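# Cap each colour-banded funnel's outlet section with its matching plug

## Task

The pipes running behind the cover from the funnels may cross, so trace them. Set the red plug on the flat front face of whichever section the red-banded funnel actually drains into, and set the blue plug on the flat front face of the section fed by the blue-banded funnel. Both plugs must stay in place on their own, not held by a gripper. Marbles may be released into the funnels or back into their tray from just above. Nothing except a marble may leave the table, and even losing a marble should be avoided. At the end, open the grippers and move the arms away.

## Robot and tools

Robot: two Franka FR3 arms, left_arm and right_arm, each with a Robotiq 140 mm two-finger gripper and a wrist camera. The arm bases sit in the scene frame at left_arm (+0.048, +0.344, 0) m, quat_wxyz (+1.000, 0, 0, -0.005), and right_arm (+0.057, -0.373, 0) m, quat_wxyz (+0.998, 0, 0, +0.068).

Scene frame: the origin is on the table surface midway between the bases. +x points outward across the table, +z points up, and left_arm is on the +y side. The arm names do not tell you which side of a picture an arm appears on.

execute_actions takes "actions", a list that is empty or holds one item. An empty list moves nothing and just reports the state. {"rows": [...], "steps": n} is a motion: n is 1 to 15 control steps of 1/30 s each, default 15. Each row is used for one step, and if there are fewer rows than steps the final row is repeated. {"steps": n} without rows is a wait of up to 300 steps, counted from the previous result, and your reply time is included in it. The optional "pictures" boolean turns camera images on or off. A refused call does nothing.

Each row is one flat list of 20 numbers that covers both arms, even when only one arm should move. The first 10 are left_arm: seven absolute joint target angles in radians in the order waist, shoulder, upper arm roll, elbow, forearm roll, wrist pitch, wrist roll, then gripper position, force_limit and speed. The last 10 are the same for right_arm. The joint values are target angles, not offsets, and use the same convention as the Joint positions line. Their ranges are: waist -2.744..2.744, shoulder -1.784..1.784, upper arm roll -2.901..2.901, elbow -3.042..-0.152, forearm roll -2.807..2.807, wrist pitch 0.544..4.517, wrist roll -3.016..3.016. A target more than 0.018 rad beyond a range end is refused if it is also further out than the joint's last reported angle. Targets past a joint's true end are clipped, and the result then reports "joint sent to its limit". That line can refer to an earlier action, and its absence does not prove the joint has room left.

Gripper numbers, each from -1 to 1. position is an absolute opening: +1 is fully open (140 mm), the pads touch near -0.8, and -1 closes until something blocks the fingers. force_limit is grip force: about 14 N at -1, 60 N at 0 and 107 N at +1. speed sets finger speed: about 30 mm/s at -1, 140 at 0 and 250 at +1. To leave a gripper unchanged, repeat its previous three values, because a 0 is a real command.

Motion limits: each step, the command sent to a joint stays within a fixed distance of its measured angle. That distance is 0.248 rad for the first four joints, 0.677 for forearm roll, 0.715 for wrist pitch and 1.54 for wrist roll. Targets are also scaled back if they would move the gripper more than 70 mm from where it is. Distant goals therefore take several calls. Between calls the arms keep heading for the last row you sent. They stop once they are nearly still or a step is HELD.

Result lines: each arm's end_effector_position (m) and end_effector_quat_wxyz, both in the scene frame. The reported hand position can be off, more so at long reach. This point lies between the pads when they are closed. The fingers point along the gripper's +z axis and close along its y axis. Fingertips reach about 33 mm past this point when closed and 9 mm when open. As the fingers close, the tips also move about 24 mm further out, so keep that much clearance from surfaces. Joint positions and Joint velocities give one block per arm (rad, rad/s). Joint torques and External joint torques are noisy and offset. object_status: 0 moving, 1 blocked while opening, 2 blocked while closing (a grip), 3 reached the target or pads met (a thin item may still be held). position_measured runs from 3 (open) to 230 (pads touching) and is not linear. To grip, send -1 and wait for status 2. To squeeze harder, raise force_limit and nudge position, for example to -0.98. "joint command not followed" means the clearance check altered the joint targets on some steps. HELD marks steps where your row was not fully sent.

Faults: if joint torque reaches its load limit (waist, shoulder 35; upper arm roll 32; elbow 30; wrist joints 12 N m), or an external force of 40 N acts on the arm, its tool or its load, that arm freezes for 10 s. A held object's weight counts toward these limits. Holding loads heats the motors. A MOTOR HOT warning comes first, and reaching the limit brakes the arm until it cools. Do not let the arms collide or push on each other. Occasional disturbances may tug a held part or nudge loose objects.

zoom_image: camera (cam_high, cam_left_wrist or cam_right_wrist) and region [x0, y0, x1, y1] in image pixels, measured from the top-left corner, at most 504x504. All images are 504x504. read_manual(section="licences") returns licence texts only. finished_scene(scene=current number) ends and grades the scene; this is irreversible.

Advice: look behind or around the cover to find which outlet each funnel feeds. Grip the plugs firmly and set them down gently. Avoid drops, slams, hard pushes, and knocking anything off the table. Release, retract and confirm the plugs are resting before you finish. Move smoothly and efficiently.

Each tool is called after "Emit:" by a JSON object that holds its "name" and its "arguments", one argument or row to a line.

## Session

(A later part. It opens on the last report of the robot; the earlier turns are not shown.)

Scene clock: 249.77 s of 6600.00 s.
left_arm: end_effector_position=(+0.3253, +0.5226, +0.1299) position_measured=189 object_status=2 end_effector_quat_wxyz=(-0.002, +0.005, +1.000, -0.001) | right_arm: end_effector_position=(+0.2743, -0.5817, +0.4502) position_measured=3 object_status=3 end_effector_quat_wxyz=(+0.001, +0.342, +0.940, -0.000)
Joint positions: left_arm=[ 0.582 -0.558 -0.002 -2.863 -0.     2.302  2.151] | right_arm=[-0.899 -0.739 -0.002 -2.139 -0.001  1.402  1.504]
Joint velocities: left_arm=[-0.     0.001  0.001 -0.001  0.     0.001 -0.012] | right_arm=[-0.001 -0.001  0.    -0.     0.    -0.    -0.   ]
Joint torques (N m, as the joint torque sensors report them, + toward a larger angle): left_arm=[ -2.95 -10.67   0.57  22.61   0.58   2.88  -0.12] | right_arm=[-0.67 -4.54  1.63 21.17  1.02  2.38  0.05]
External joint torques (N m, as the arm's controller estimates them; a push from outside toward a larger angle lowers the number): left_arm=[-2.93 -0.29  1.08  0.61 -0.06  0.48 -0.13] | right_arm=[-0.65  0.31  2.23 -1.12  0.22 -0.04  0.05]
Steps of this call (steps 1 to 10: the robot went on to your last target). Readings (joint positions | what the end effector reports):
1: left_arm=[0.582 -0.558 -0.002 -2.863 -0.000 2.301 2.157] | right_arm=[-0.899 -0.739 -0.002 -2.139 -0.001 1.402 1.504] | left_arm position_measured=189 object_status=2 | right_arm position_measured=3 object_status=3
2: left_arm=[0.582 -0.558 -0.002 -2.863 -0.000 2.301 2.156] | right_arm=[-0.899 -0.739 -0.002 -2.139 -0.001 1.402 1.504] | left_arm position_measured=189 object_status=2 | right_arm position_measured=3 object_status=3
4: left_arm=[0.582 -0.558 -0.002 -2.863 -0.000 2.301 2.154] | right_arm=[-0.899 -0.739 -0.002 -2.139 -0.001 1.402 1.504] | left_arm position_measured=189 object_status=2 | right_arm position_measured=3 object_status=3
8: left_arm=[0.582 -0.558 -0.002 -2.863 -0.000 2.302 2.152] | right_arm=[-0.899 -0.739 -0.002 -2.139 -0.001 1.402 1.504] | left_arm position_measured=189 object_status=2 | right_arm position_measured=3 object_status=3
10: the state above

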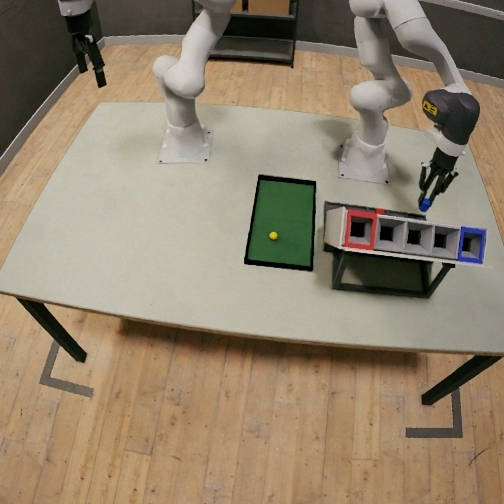

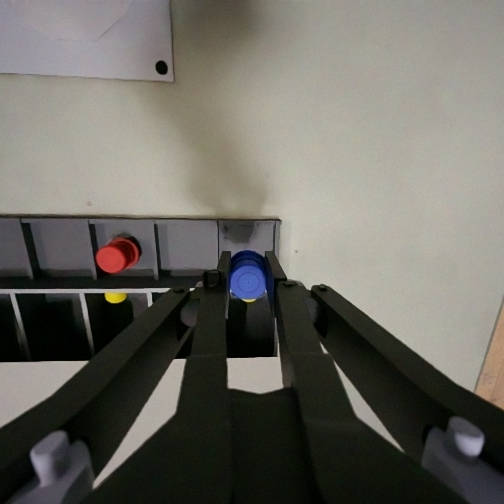

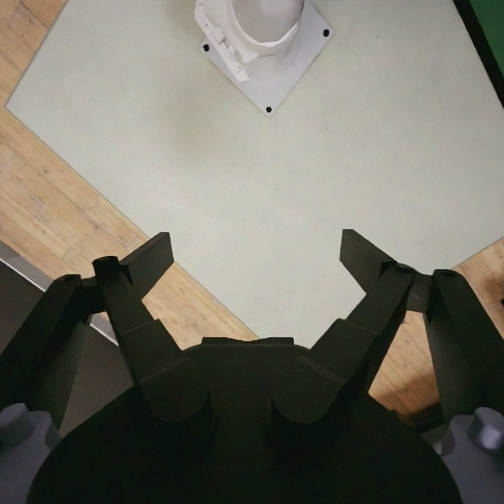

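Centred. Descend.

Emit:
{"name": "execute_actions", "arguments": {
  "actions": [
    {"rows":[[0.58,-0.48,0,-2.894,0,2.43,2.143,-1,-0.5,-0.4,-0.9,-0.74,0,-2.14,0,1.40,1.5,1,0,0],[0.58,-0.48,0,-2.894,0,2.43,2.143,-1,-0.5,-0.4,-0.9,-0.74,0,-2.14,0,1.40,1.5,1,0,0],[0.58,-0.48,0,-2.894,0,2.43,2.143,-1,-0.5,-0.4,-0.9,-0.74,0,-2.14,0,1.40,1.5,1,0,0],[0.58,-0.48,0,-2.894,0,2.43,2.143,-1,-0.5,-0.4,-0.9,-0.74,0,-2.14,0,1.40,1.5,1,0,0],[0.58,-0.48,0,-2.894,0,2.43,2.143,-1,-0.5,-0.4,-0.9,-0.74,0,-2.14,0,1.40,1.5,1,0,0],[0.58,-0.42,0,-2.913,0,2.51,2.143,-1,-0.5,-0.4,-0.9,-0.74,0,-2.14,0,1.40,1.5,1,0,0],[0.58,-0.42,0,-2.913,0,2.51,2.143,-1,-0.5,-0.4,-0.9,-0.74,0,-2.14,0,1.40,1.5,1,0,0],[0.58,-0.42,0,-2.913,0,2.51,2.143,-1,-0.5,-0.4,-0.9,-0.74,0,-2.14,0,1.40,1.5,1,0,0],[0.58,-0.42,0,-2.913,0,2.51,2.143,-1,-0.5,-0.4,-0.9,-0.74,0,-2.14,0,1.40,1.5,1,0,0],[0.58,-0.42,0,-2.913,0,2.51,2.143,-1,-0.5,-0.4,-0.9,-0.74,0,-2.14,0,1.40,1.5,1,0,0],[0.58,-0.37,0,-2.927,0,2.57,2.143,-1,-0.5,-0.4,-0.9,-0.74,0,-2.14,0,1.40,1.5,1,0,0]],"steps":15}
  ],
  "pictures": false
}}

Emit:
{"name": "execute_actions", "arguments": {
  "actions": [
    {"rows":[[0.58,-0.355,0,-2.93,0,2.585,2.143,-1,-0.5,-0.4,-0.9,-0.74,0,-2.14,0,1.40,1.5,1,0,0],[0.58,-0.355,0,-2.93,0,2.585,2.143,-1,-0.5,-0.4,-0.9,-0.74,0,-2.14,0,1.40,1.5,1,0,0],[0.58,-0.355,0,-2.93,0,2.585,2.143,-1,-0.5,-0.4,-0.9,-0.74,0,-2.14,0,1.40,1.5,1,0,0],[0.58,-0.355,0,-2.93,0,2.585,2.143,-1,-0.5,-0.4,-0.9,-0.74,0,-2.14,0,1.40,1.5,1,0,0],[0.58,-0.343,0,-2.933,0,2.595,2.143,-1,-0.5,-0.4,-0.9,-0.74,0,-2.14,0,1.40,1.5,1,0,0],[0.58,-0.343,0,-2.933,0,2.595,2.143,-1,-0.5,-0.4,-0.9,-0.74,0,-2.14,0,1.40,1.5,1,0,0],[0.58,-0.343,0,-2.933,0,2.595,2.143,-1,-0.5,-0.4,-0.9,-0.74,0,-2.14,0,1.40,1.5,1,0,0],[0.58,-0.331,0,-2.9355,0,2.604,2.143,-1,-0.5,-0.4,-0.9,-0.74,0,-2.14,0,1.40,1.5,1,0,0]],"steps":15}
  ],
  "pictures": false
}}

Emit:
{"name": "execute_actions", "arguments": {
  "actions": [
    {"rows":[[0.58,-0.331,0,-2.9355,0,2.604,2.143,-0.25,-0.5,-0.6,-0.9,-0.74,0,-2.14,0,1.40,1.5,1,0,0]],"steps":12}
  ],
  "pictures": false
}}

Emit:
{"name": "execute_actions", "arguments": {
  "actions": [
    {"rows":[[0.58,-0.42,0,-2.913,0,2.47,2.143,-0.25,-0.5,-0.6,-0.9,-0.74,0,-2.14,0,1.40,1.5,1,0,0],[0.58,-0.42,0,-2.913,0,2.47,2.143,-0.25,-0.5,-0.6,-0.9,-0.74,0,-2.14,0,1.40,1.5,1,0,0],[0.58,-0.42,0,-2.913,0,2.47,2.143,-0.25,-0.5,-0.6,-0.9,-0.74,0,-2.14,0,1.40,1.5,1,0,0],[0.58,-0.42,0,-2.913,0,2.47,2.143,-0.25,-0.5,-0.6,-0.9,-0.74,0,-2.14,0,1.40,1.5,1,0,0],[0.58,-0.42,0,-2.913,0,2.47,2.143,-0.25,-0.5,-0.6,-0.9,-0.74,0,-2.14,0,1.40,1.5,1,0,0],[0.58,-0.559,0,-2.864,0,2.29,2.143,-0.25,-0.5,-0.6,-0.9,-0.74,0,-2.14,0,1.40,1.5,1,0,0],[0.58,-0.559,0,-2.864,0,2.29,2.143,-0.25,-0.5,-0.6,-0.9,-0.74,0,-2.14,0,1.40,1.5,1,0,0],[0.58,-0.559,0,-2.864,0,2.29,2.143,-0.25,-0.5,-0.6,-0.9,-0.74,0,-2.14,0,1.40,1.5,1,0,0],[0.58,-0.559,0,-2.864,0,2.29,2.143,-0.25,-0.5,-0.6,-0.9,-0.74,0,-2.14,0,1.40,1.5,1,0,0],[0.58,-0.559,0,-2.864,0,2.29,2.143,-0.25,-0.5,-0.6,-0.9,-0.74,0,-2.14,0,1.40,1.5,1,0,0],[0.58,-0.8,0,-2.6,0,1.8,2.143,-0.25,-0.5,-0.6,-0.9,-0.74,0,-2.14,0,1.40,1.5,1,0,0]],"steps":15}
  ],
  "pictures": false
}}

Emit:
{"name": "execute_actions", "arguments": {
  "actions": [
    {"steps":30}
  ]
}}

Scene clock: 267.67 s of 6600.00 s.
left_arm: end_effector_position=(+0.3204, +0.5193, +0.0644) position_measured=189 object_status=2 end_effector_quat_wxyz=(-0.010, +0.003, +1.000, -0.006) | right_arm: end_effector_position=(+0.2743, -0.5817, +0.4502) position_measured=3 object_status=3 end_effector_quat_wxyz=(+0.001, +0.342, +0.940, -0.000)
Joint positions: left_arm=[ 0.582 -0.377 -0.001 -2.926 -0.     2.526  2.147] | right_arm=[-0.899 -0.739 -0.002 -2.139 -0.001  1.402  1.504]
Joint velocities: left_arm=[-0.001  0.111  0.001 -0.046  0.001  0.232  0.001] | right_arm=[-0.     0.    -0.     0.     0.001 -0.     0.001]
Joint torques (N m, as the joint torque sensors report them, + toward a larger angle): left_arm=[ -2.08 -14.24   0.33  21.86   0.35   3.08  -0.16] | right_arm=[-1.1  -4.89  1.9  21.34  0.93  2.35 -0.1 ]
External joint torques (N m, as the arm's controller estimates them; a push from outside toward a larger angle lowers the number): left_arm=[-2.09  1.82  0.66  0.9  -0.13  0.4  -0.16] | right_arm=[-1.05 -0.14  2.57 -0.9   0.14 -0.07 -0.1 ]
Steps of this call (steps 1 to 30: the robot went on to your last target; steps 31 to 90: nothing new was sent; then 14.40 s passed at rest; steps 91 to 105: all 15 steps of this action). Readings (joint positions | what the end effector reports):
91: left_arm=[0.582 -0.545 -0.002 -2.866 -0.000 2.325 2.147] | right_arm=[-0.899 -0.739 -0.002 -2.139 -0.001 1.402 1.504] | left_arm position_measured=189 object_status=2 | right_arm position_measured=3 object_status=3
92: left_arm=[0.582 -0.525 -0.002 -2.872 -0.000 2.345 2.147] | right_arm=[-0.899 -0.739 -0.002 -2.139 -0.001 1.402 1.504] | left_arm position_measured=189 object_status=2 | right_arm position_measured=3 object_status=3
94: left_arm=[0.582 -0.497 -0.002 -2.886 -0.000 2.370 2.147] | right_arm=[-0.899 -0.739 -0.002 -2.139 -0.001 1.402 1.504] | left_arm position_measured=189 object_status=2 | right_arm position_measured=3 object_status=3
98: left_arm=[0.582 -0.443 -0.001 -2.905 -0.000 2.437 2.147] | right_arm=[-0.899 -0.739 -0.002 -2.139 -0.001 1.402 1.504] | left_arm position_measured=189 object_status=2 | right_arm position_measured=3 object_status=3
105: the state above

Scene clock: 268.17 s of 6600.00 s.
left_arm: end_effector_position=(+0.3243, +0.5218, +0.0526) position_measured=189 object_status=2 end_effector_quat_wxyz=(-0.003, +0.003, +1.000, -0.002) | right_arm: end_effector_position=(+0.2743, -0.5817, +0.4502) position_measured=3 object_status=3 end_effector_quat_wxyz=(+0.001, +0.342, +0.940, -0.000)
Joint positions: left_arm=[ 0.582 -0.333 -0.001 -2.935 -0.     2.595  2.147] | right_arm=[-0.899 -0.739 -0.002 -2.139 -0.001  1.402  1.504]
Joint velocities: left_arm=[-0.001  0.002 -0.001 -0.001  0.     0.036  0.001] | right_arm=[ 0.001  0.     0.001 -0.    -0.001  0.     0.   ]
Joint torques (N m, as the joint torque sensors report them, + toward a larger angle): left_arm=[ -1.34 -12.69  -0.12  19.33   0.41   2.85  -0.04] | right_arm=[-0.7  -5.06  0.94 21.11  0.94  2.36  0.02]
External joint torques (N m, as the arm's controller estimates them; a push from outside toward a larger angle lowers the number): left_arm=[-1.33  1.81  0.2   0.96 -0.03  0.45 -0.04] | right_arm=[-0.72 -0.27  1.49 -1.15  0.13 -0.07  0.02]
Steps of this call (steps 1 to 15: all 15 steps of this action). Readings (joint positions | what the end effector reports):
1: left_arm=[0.582 -0.372 -0.001 -2.926 -0.000 2.536 2.147] | right_arm=[-0.899 -0.739 -0.002 -2.139 -0.001 1.402 1.504] | left_arm position_measured=189 object_status=2 | right_arm position_measured=3 object_status=3
2: left_arm=[0.582 -0.366 -0.001 -2.927 -0.000 2.544 2.147] | right_arm=[-0.899 -0.739 -0.002 -2.139 -0.001 1.402 1.504] | left_arm position_measured=189 object_status=2 | right_arm position_measured=3 object_status=3
4: left_arm=[0.582 -0.360 -0.001 -2.929 -0.000 2.556 2.147] | right_arm=[-0.899 -0.739 -0.002 -2.139 -0.001 1.402 1.504] | left_arm position_measured=189 object_status=2 | right_arm position_measured=3 object_status=3
8: left_arm=[0.582 -0.345 -0.001 -2.931 -0.000 2.578 2.147] | right_arm=[-0.899 -0.739 -0.002 -2.139 -0.001 1.402 1.504] | left_arm position_measured=189 object_status=2 | right_arm position_measured=3 object_status=3
15: the state above

Scene clock: 268.57 s of 6600.00 s.
left_arm: end_effector_position=(+0.3259, +0.5228, +0.0531) position_measured=160 object_status=0 end_effector_quat_wxyz=(-0.000, +0.003, +1.000, -0.000) | right_arm: end_effector_position=(+0.2743, -0.5817, +0.4502) position_measured=3 object_status=3 end_effector_quat_wxyz=(+0.001, +0.342, +0.940, -0.000)
Joint positions: left_arm=[ 0.582 -0.333 -0.001 -2.935 -0.     2.601  2.147] | right_arm=[-0.899 -0.739 -0.002 -2.139 -0.001  1.402  1.504]
Joint velocities: left_arm=[-0.002  0.     0.001 -0.    -0.     0.004 -0.   ] | right_arm=[ 0.001 -0.     0.     0.     0.     0.001 -0.   ]
Joint torques (N m, as the joint torque sensors report them, + toward a larger angle): left_arm=[ -1.01 -12.76  -0.15  19.29   0.32   2.89  -0.06] | right_arm=[-1.03 -5.28  1.77 20.89  0.99  2.32  0.  ]
External joint torques (N m, as the arm's controller estimates them; a push from outside toward a larger angle lowers the number): left_arm=[-1.    1.64  0.17  0.94 -0.12  0.48 -0.06] | right_arm=[-1.04 -0.49  2.35 -1.37  0.18 -0.1   0.  ]
Steps of this call (steps 1 to 12: all 12 steps of this action). Readings (joint positions | what the end effector reports):
1: left_arm=[0.582 -0.333 -0.001 -2.935 -0.000 2.596 2.147] | right_arm=[-0.899 -0.739 -0.002 -2.139 -0.001 1.402 1.504] | left_arm position_measured=189 object_status=0 | right_arm position_measured=3 object_status=3
2: left_arm=[0.582 -0.333 -0.001 -2.935 -0.000 2.597 2.147] | right_arm=[-0.899 -0.739 -0.002 -2.139 -0.001 1.402 1.504] | left_arm position_measured=189 object_status=0 | right_arm position_measured=3 object_status=3
4: left_arm=[0.582 -0.333 -0.001 -2.935 -0.000 2.598 2.147] | right_arm=[-0.899 -0.739 -0.002 -2.139 -0.001 1.402 1.504] | left_arm position_measured=177 object_status=0 | right_arm position_measured=3 object_status=3
8: left_arm=[0.582 -0.333 -0.001 -2.935 -0.000 2.600 2.147] | right_arm=[-0.899 -0.739 -0.002 -2.139 -0.001 1.402 1.504] | left_arm position_measured=161 object_status=0 | right_arm position_measured=3 object_status=3
12: the state above

Scene clock: 269.07 s of 6600.00 s.
left_arm: end_effector_position=(+0.3605, +0.5451, +0.2379) position_measured=160 object_status=3 end_effector_quat_wxyz=(+0.055, +0.003, +0.998, +0.036) | right_arm: end_effector_position=(+0.2743, -0.5817, +0.4502) position_measured=3 object_status=3 end_effector_quat_wxyz=(+0.001, +0.342, +0.940, -0.000)
Joint positions: left_arm=[ 0.582 -0.699 -0.001 -2.701 -0.     2.133  2.147] | right_arm=[-0.899 -0.739 -0.002 -2.139 -0.001  1.402  1.504]
Joint velocities: left_arm=[-0.001 -0.974  0.     1.026 -0.    -1.398 -0.   ] | right_arm=[ 0.    -0.    -0.001 -0.     0.001 -0.001  0.   ]
Joint torques (N m, as the joint torque sensors report them, + toward a larger angle): left_arm=[-0.89 -1.07  0.01 17.89  0.67  0.9   0.05] | right_arm=[-0.65 -4.5   1.18 20.88  0.97  2.29  0.02]
External joint torques (N m, as the arm's controller estimates them; a push from outside toward a larger angle lowers the number): left_arm=[-0.91 -0.6   0.57  2.64 -0.04 -0.67  0.05] | right_arm=[-0.63  0.28  1.81 -1.37  0.16 -0.13  0.02]
Steps of this call (steps 1 to 15: all 15 steps of this action). Readings (joint positions | what the end effector reports):
1: left_arm=[0.582 -0.348 -0.001 -2.934 -0.000 2.577 2.147] | right_arm=[-0.899 -0.739 -0.002 -2.139 -0.001 1.402 1.504] | left_arm position_measured=160 object_status=0 | right_arm position_measured=3 object_status=3
2: left_arm=[0.582 -0.371 -0.001 -2.930 -0.000 2.557 2.147] | right_arm=[-0.899 -0.739 -0.002 -2.139 -0.001 1.402 1.504] | left_arm position_measured=160 object_status=3 | right_arm position_measured=3 object_status=3
4: left_arm=[0.582 -0.402 -0.001 -2.918 -0.000 2.531 2.147] | right_arm=[-0.899 -0.739 -0.002 -2.139 -0.001 1.402 1.504] | left_arm position_measured=160 object_status=3 | right_arm position_measured=3 object_status=3
8: left_arm=[0.582 -0.508 -0.001 -2.884 -0.000 2.418 2.147] | right_arm=[-0.899 -0.739 -0.002 -2.139 -0.001 1.402 1.504] | left_arm position_measured=160 object_status=3 | right_arm position_measured=3 object_status=3
15: the state above

Scene clock: 270.07 s of 6600.00 s.
left_arm: end_effector_position=(+0.3110, +0.5133, +0.2880) position_measured=160 object_status=3 end_effector_quat_wxyz=(+0.002, +0.003, +1.000, +0.002) | right_arm: end_effector_position=(+0.2743, -0.5817, +0.4502) position_measured=3 object_status=3 end_effector_quat_wxyz=(+0.001, +0.342, +0.940, -0.000)
Joint positions: left_arm=[ 0.582 -0.801 -0.001 -2.599 -0.     1.804  2.147] | right_arm=[-0.899 -0.739 -0.002 -2.139 -0.001  1.402  1.504]
Joint velocities: left_arm=[-0.001  0.001 -0.    -0.001  0.    -0.005 -0.001] | right_arm=[-0.     0.    -0.001  0.001  0.     0.     0.   ]
Joint torques (N m, as the joint torque sensors report them, + toward a larger angle): left_arm=[-1.03 -4.03  0.55 25.16  0.76  1.9  -0.05] | right_arm=[-0.45 -4.9   1.37 20.27  0.98  2.42 -0.06]
External joint torques (N m, as the arm's controller estimates them; a push from outside toward a larger angle lowers the number): left_arm=[-0.98  0.88  1.27  0.94 -0.07 -0.51 -0.05] | right_arm=[-0.41 -0.16  2.03 -1.99  0.18  0.   -0.06]
Steps of this call (steps 1 to 30: the robot went on to your last target). Readings (joint positions | what the end effector reports):
1: left_arm=[0.582 -0.730 -0.001 -2.668 -0.000 2.081 2.147] | right_arm=[-0.899 -0.739 -0.002 -2.139 -0.001 1.402 1.504] | left_arm position_measured=160 object_status=3 | right_arm position_measured=3 object_status=3
2: left_arm=[0.582 -0.757 -0.001 -2.641 -0.000 2.033 2.147] | right_arm=[-0.899 -0.739 -0.002 -2.139 -0.001 1.402 1.504] | left_arm position_measured=160 object_status=3 | right_arm position_measured=3 object_status=3
4: left_arm=[0.582 -0.791 -0.001 -2.608 -0.000 1.961 2.147] | right_arm=[-0.899 -0.739 -0.002 -2.139 -0.001 1.402 1.504] | left_arm position_measured=160 object_status=3 | right_arm position_measured=3 object_status=3
8: left_arm=[0.582 -0.801 -0.001 -2.599 -0.000 1.875 2.147] | right_arm=[-0.899 -0.739 -0.002 -2.139 -0.001 1.402 1.504] | left_arm position_measured=160 object_status=3 | right_arm position_measured=3 object_status=3
30: the state above

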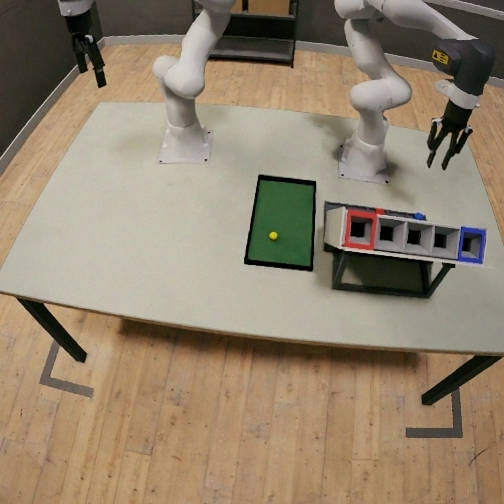

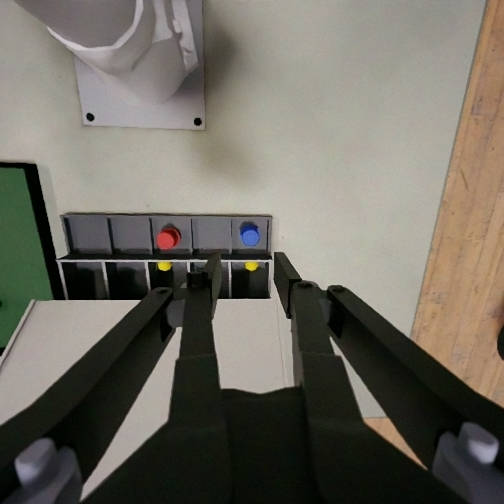

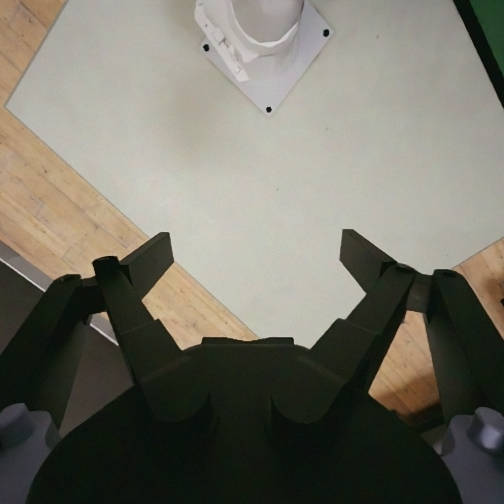

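Emit:
{"name": "finished_scene", "arguments": {
  "scene": 1
}}

The scene is finished: the task was done.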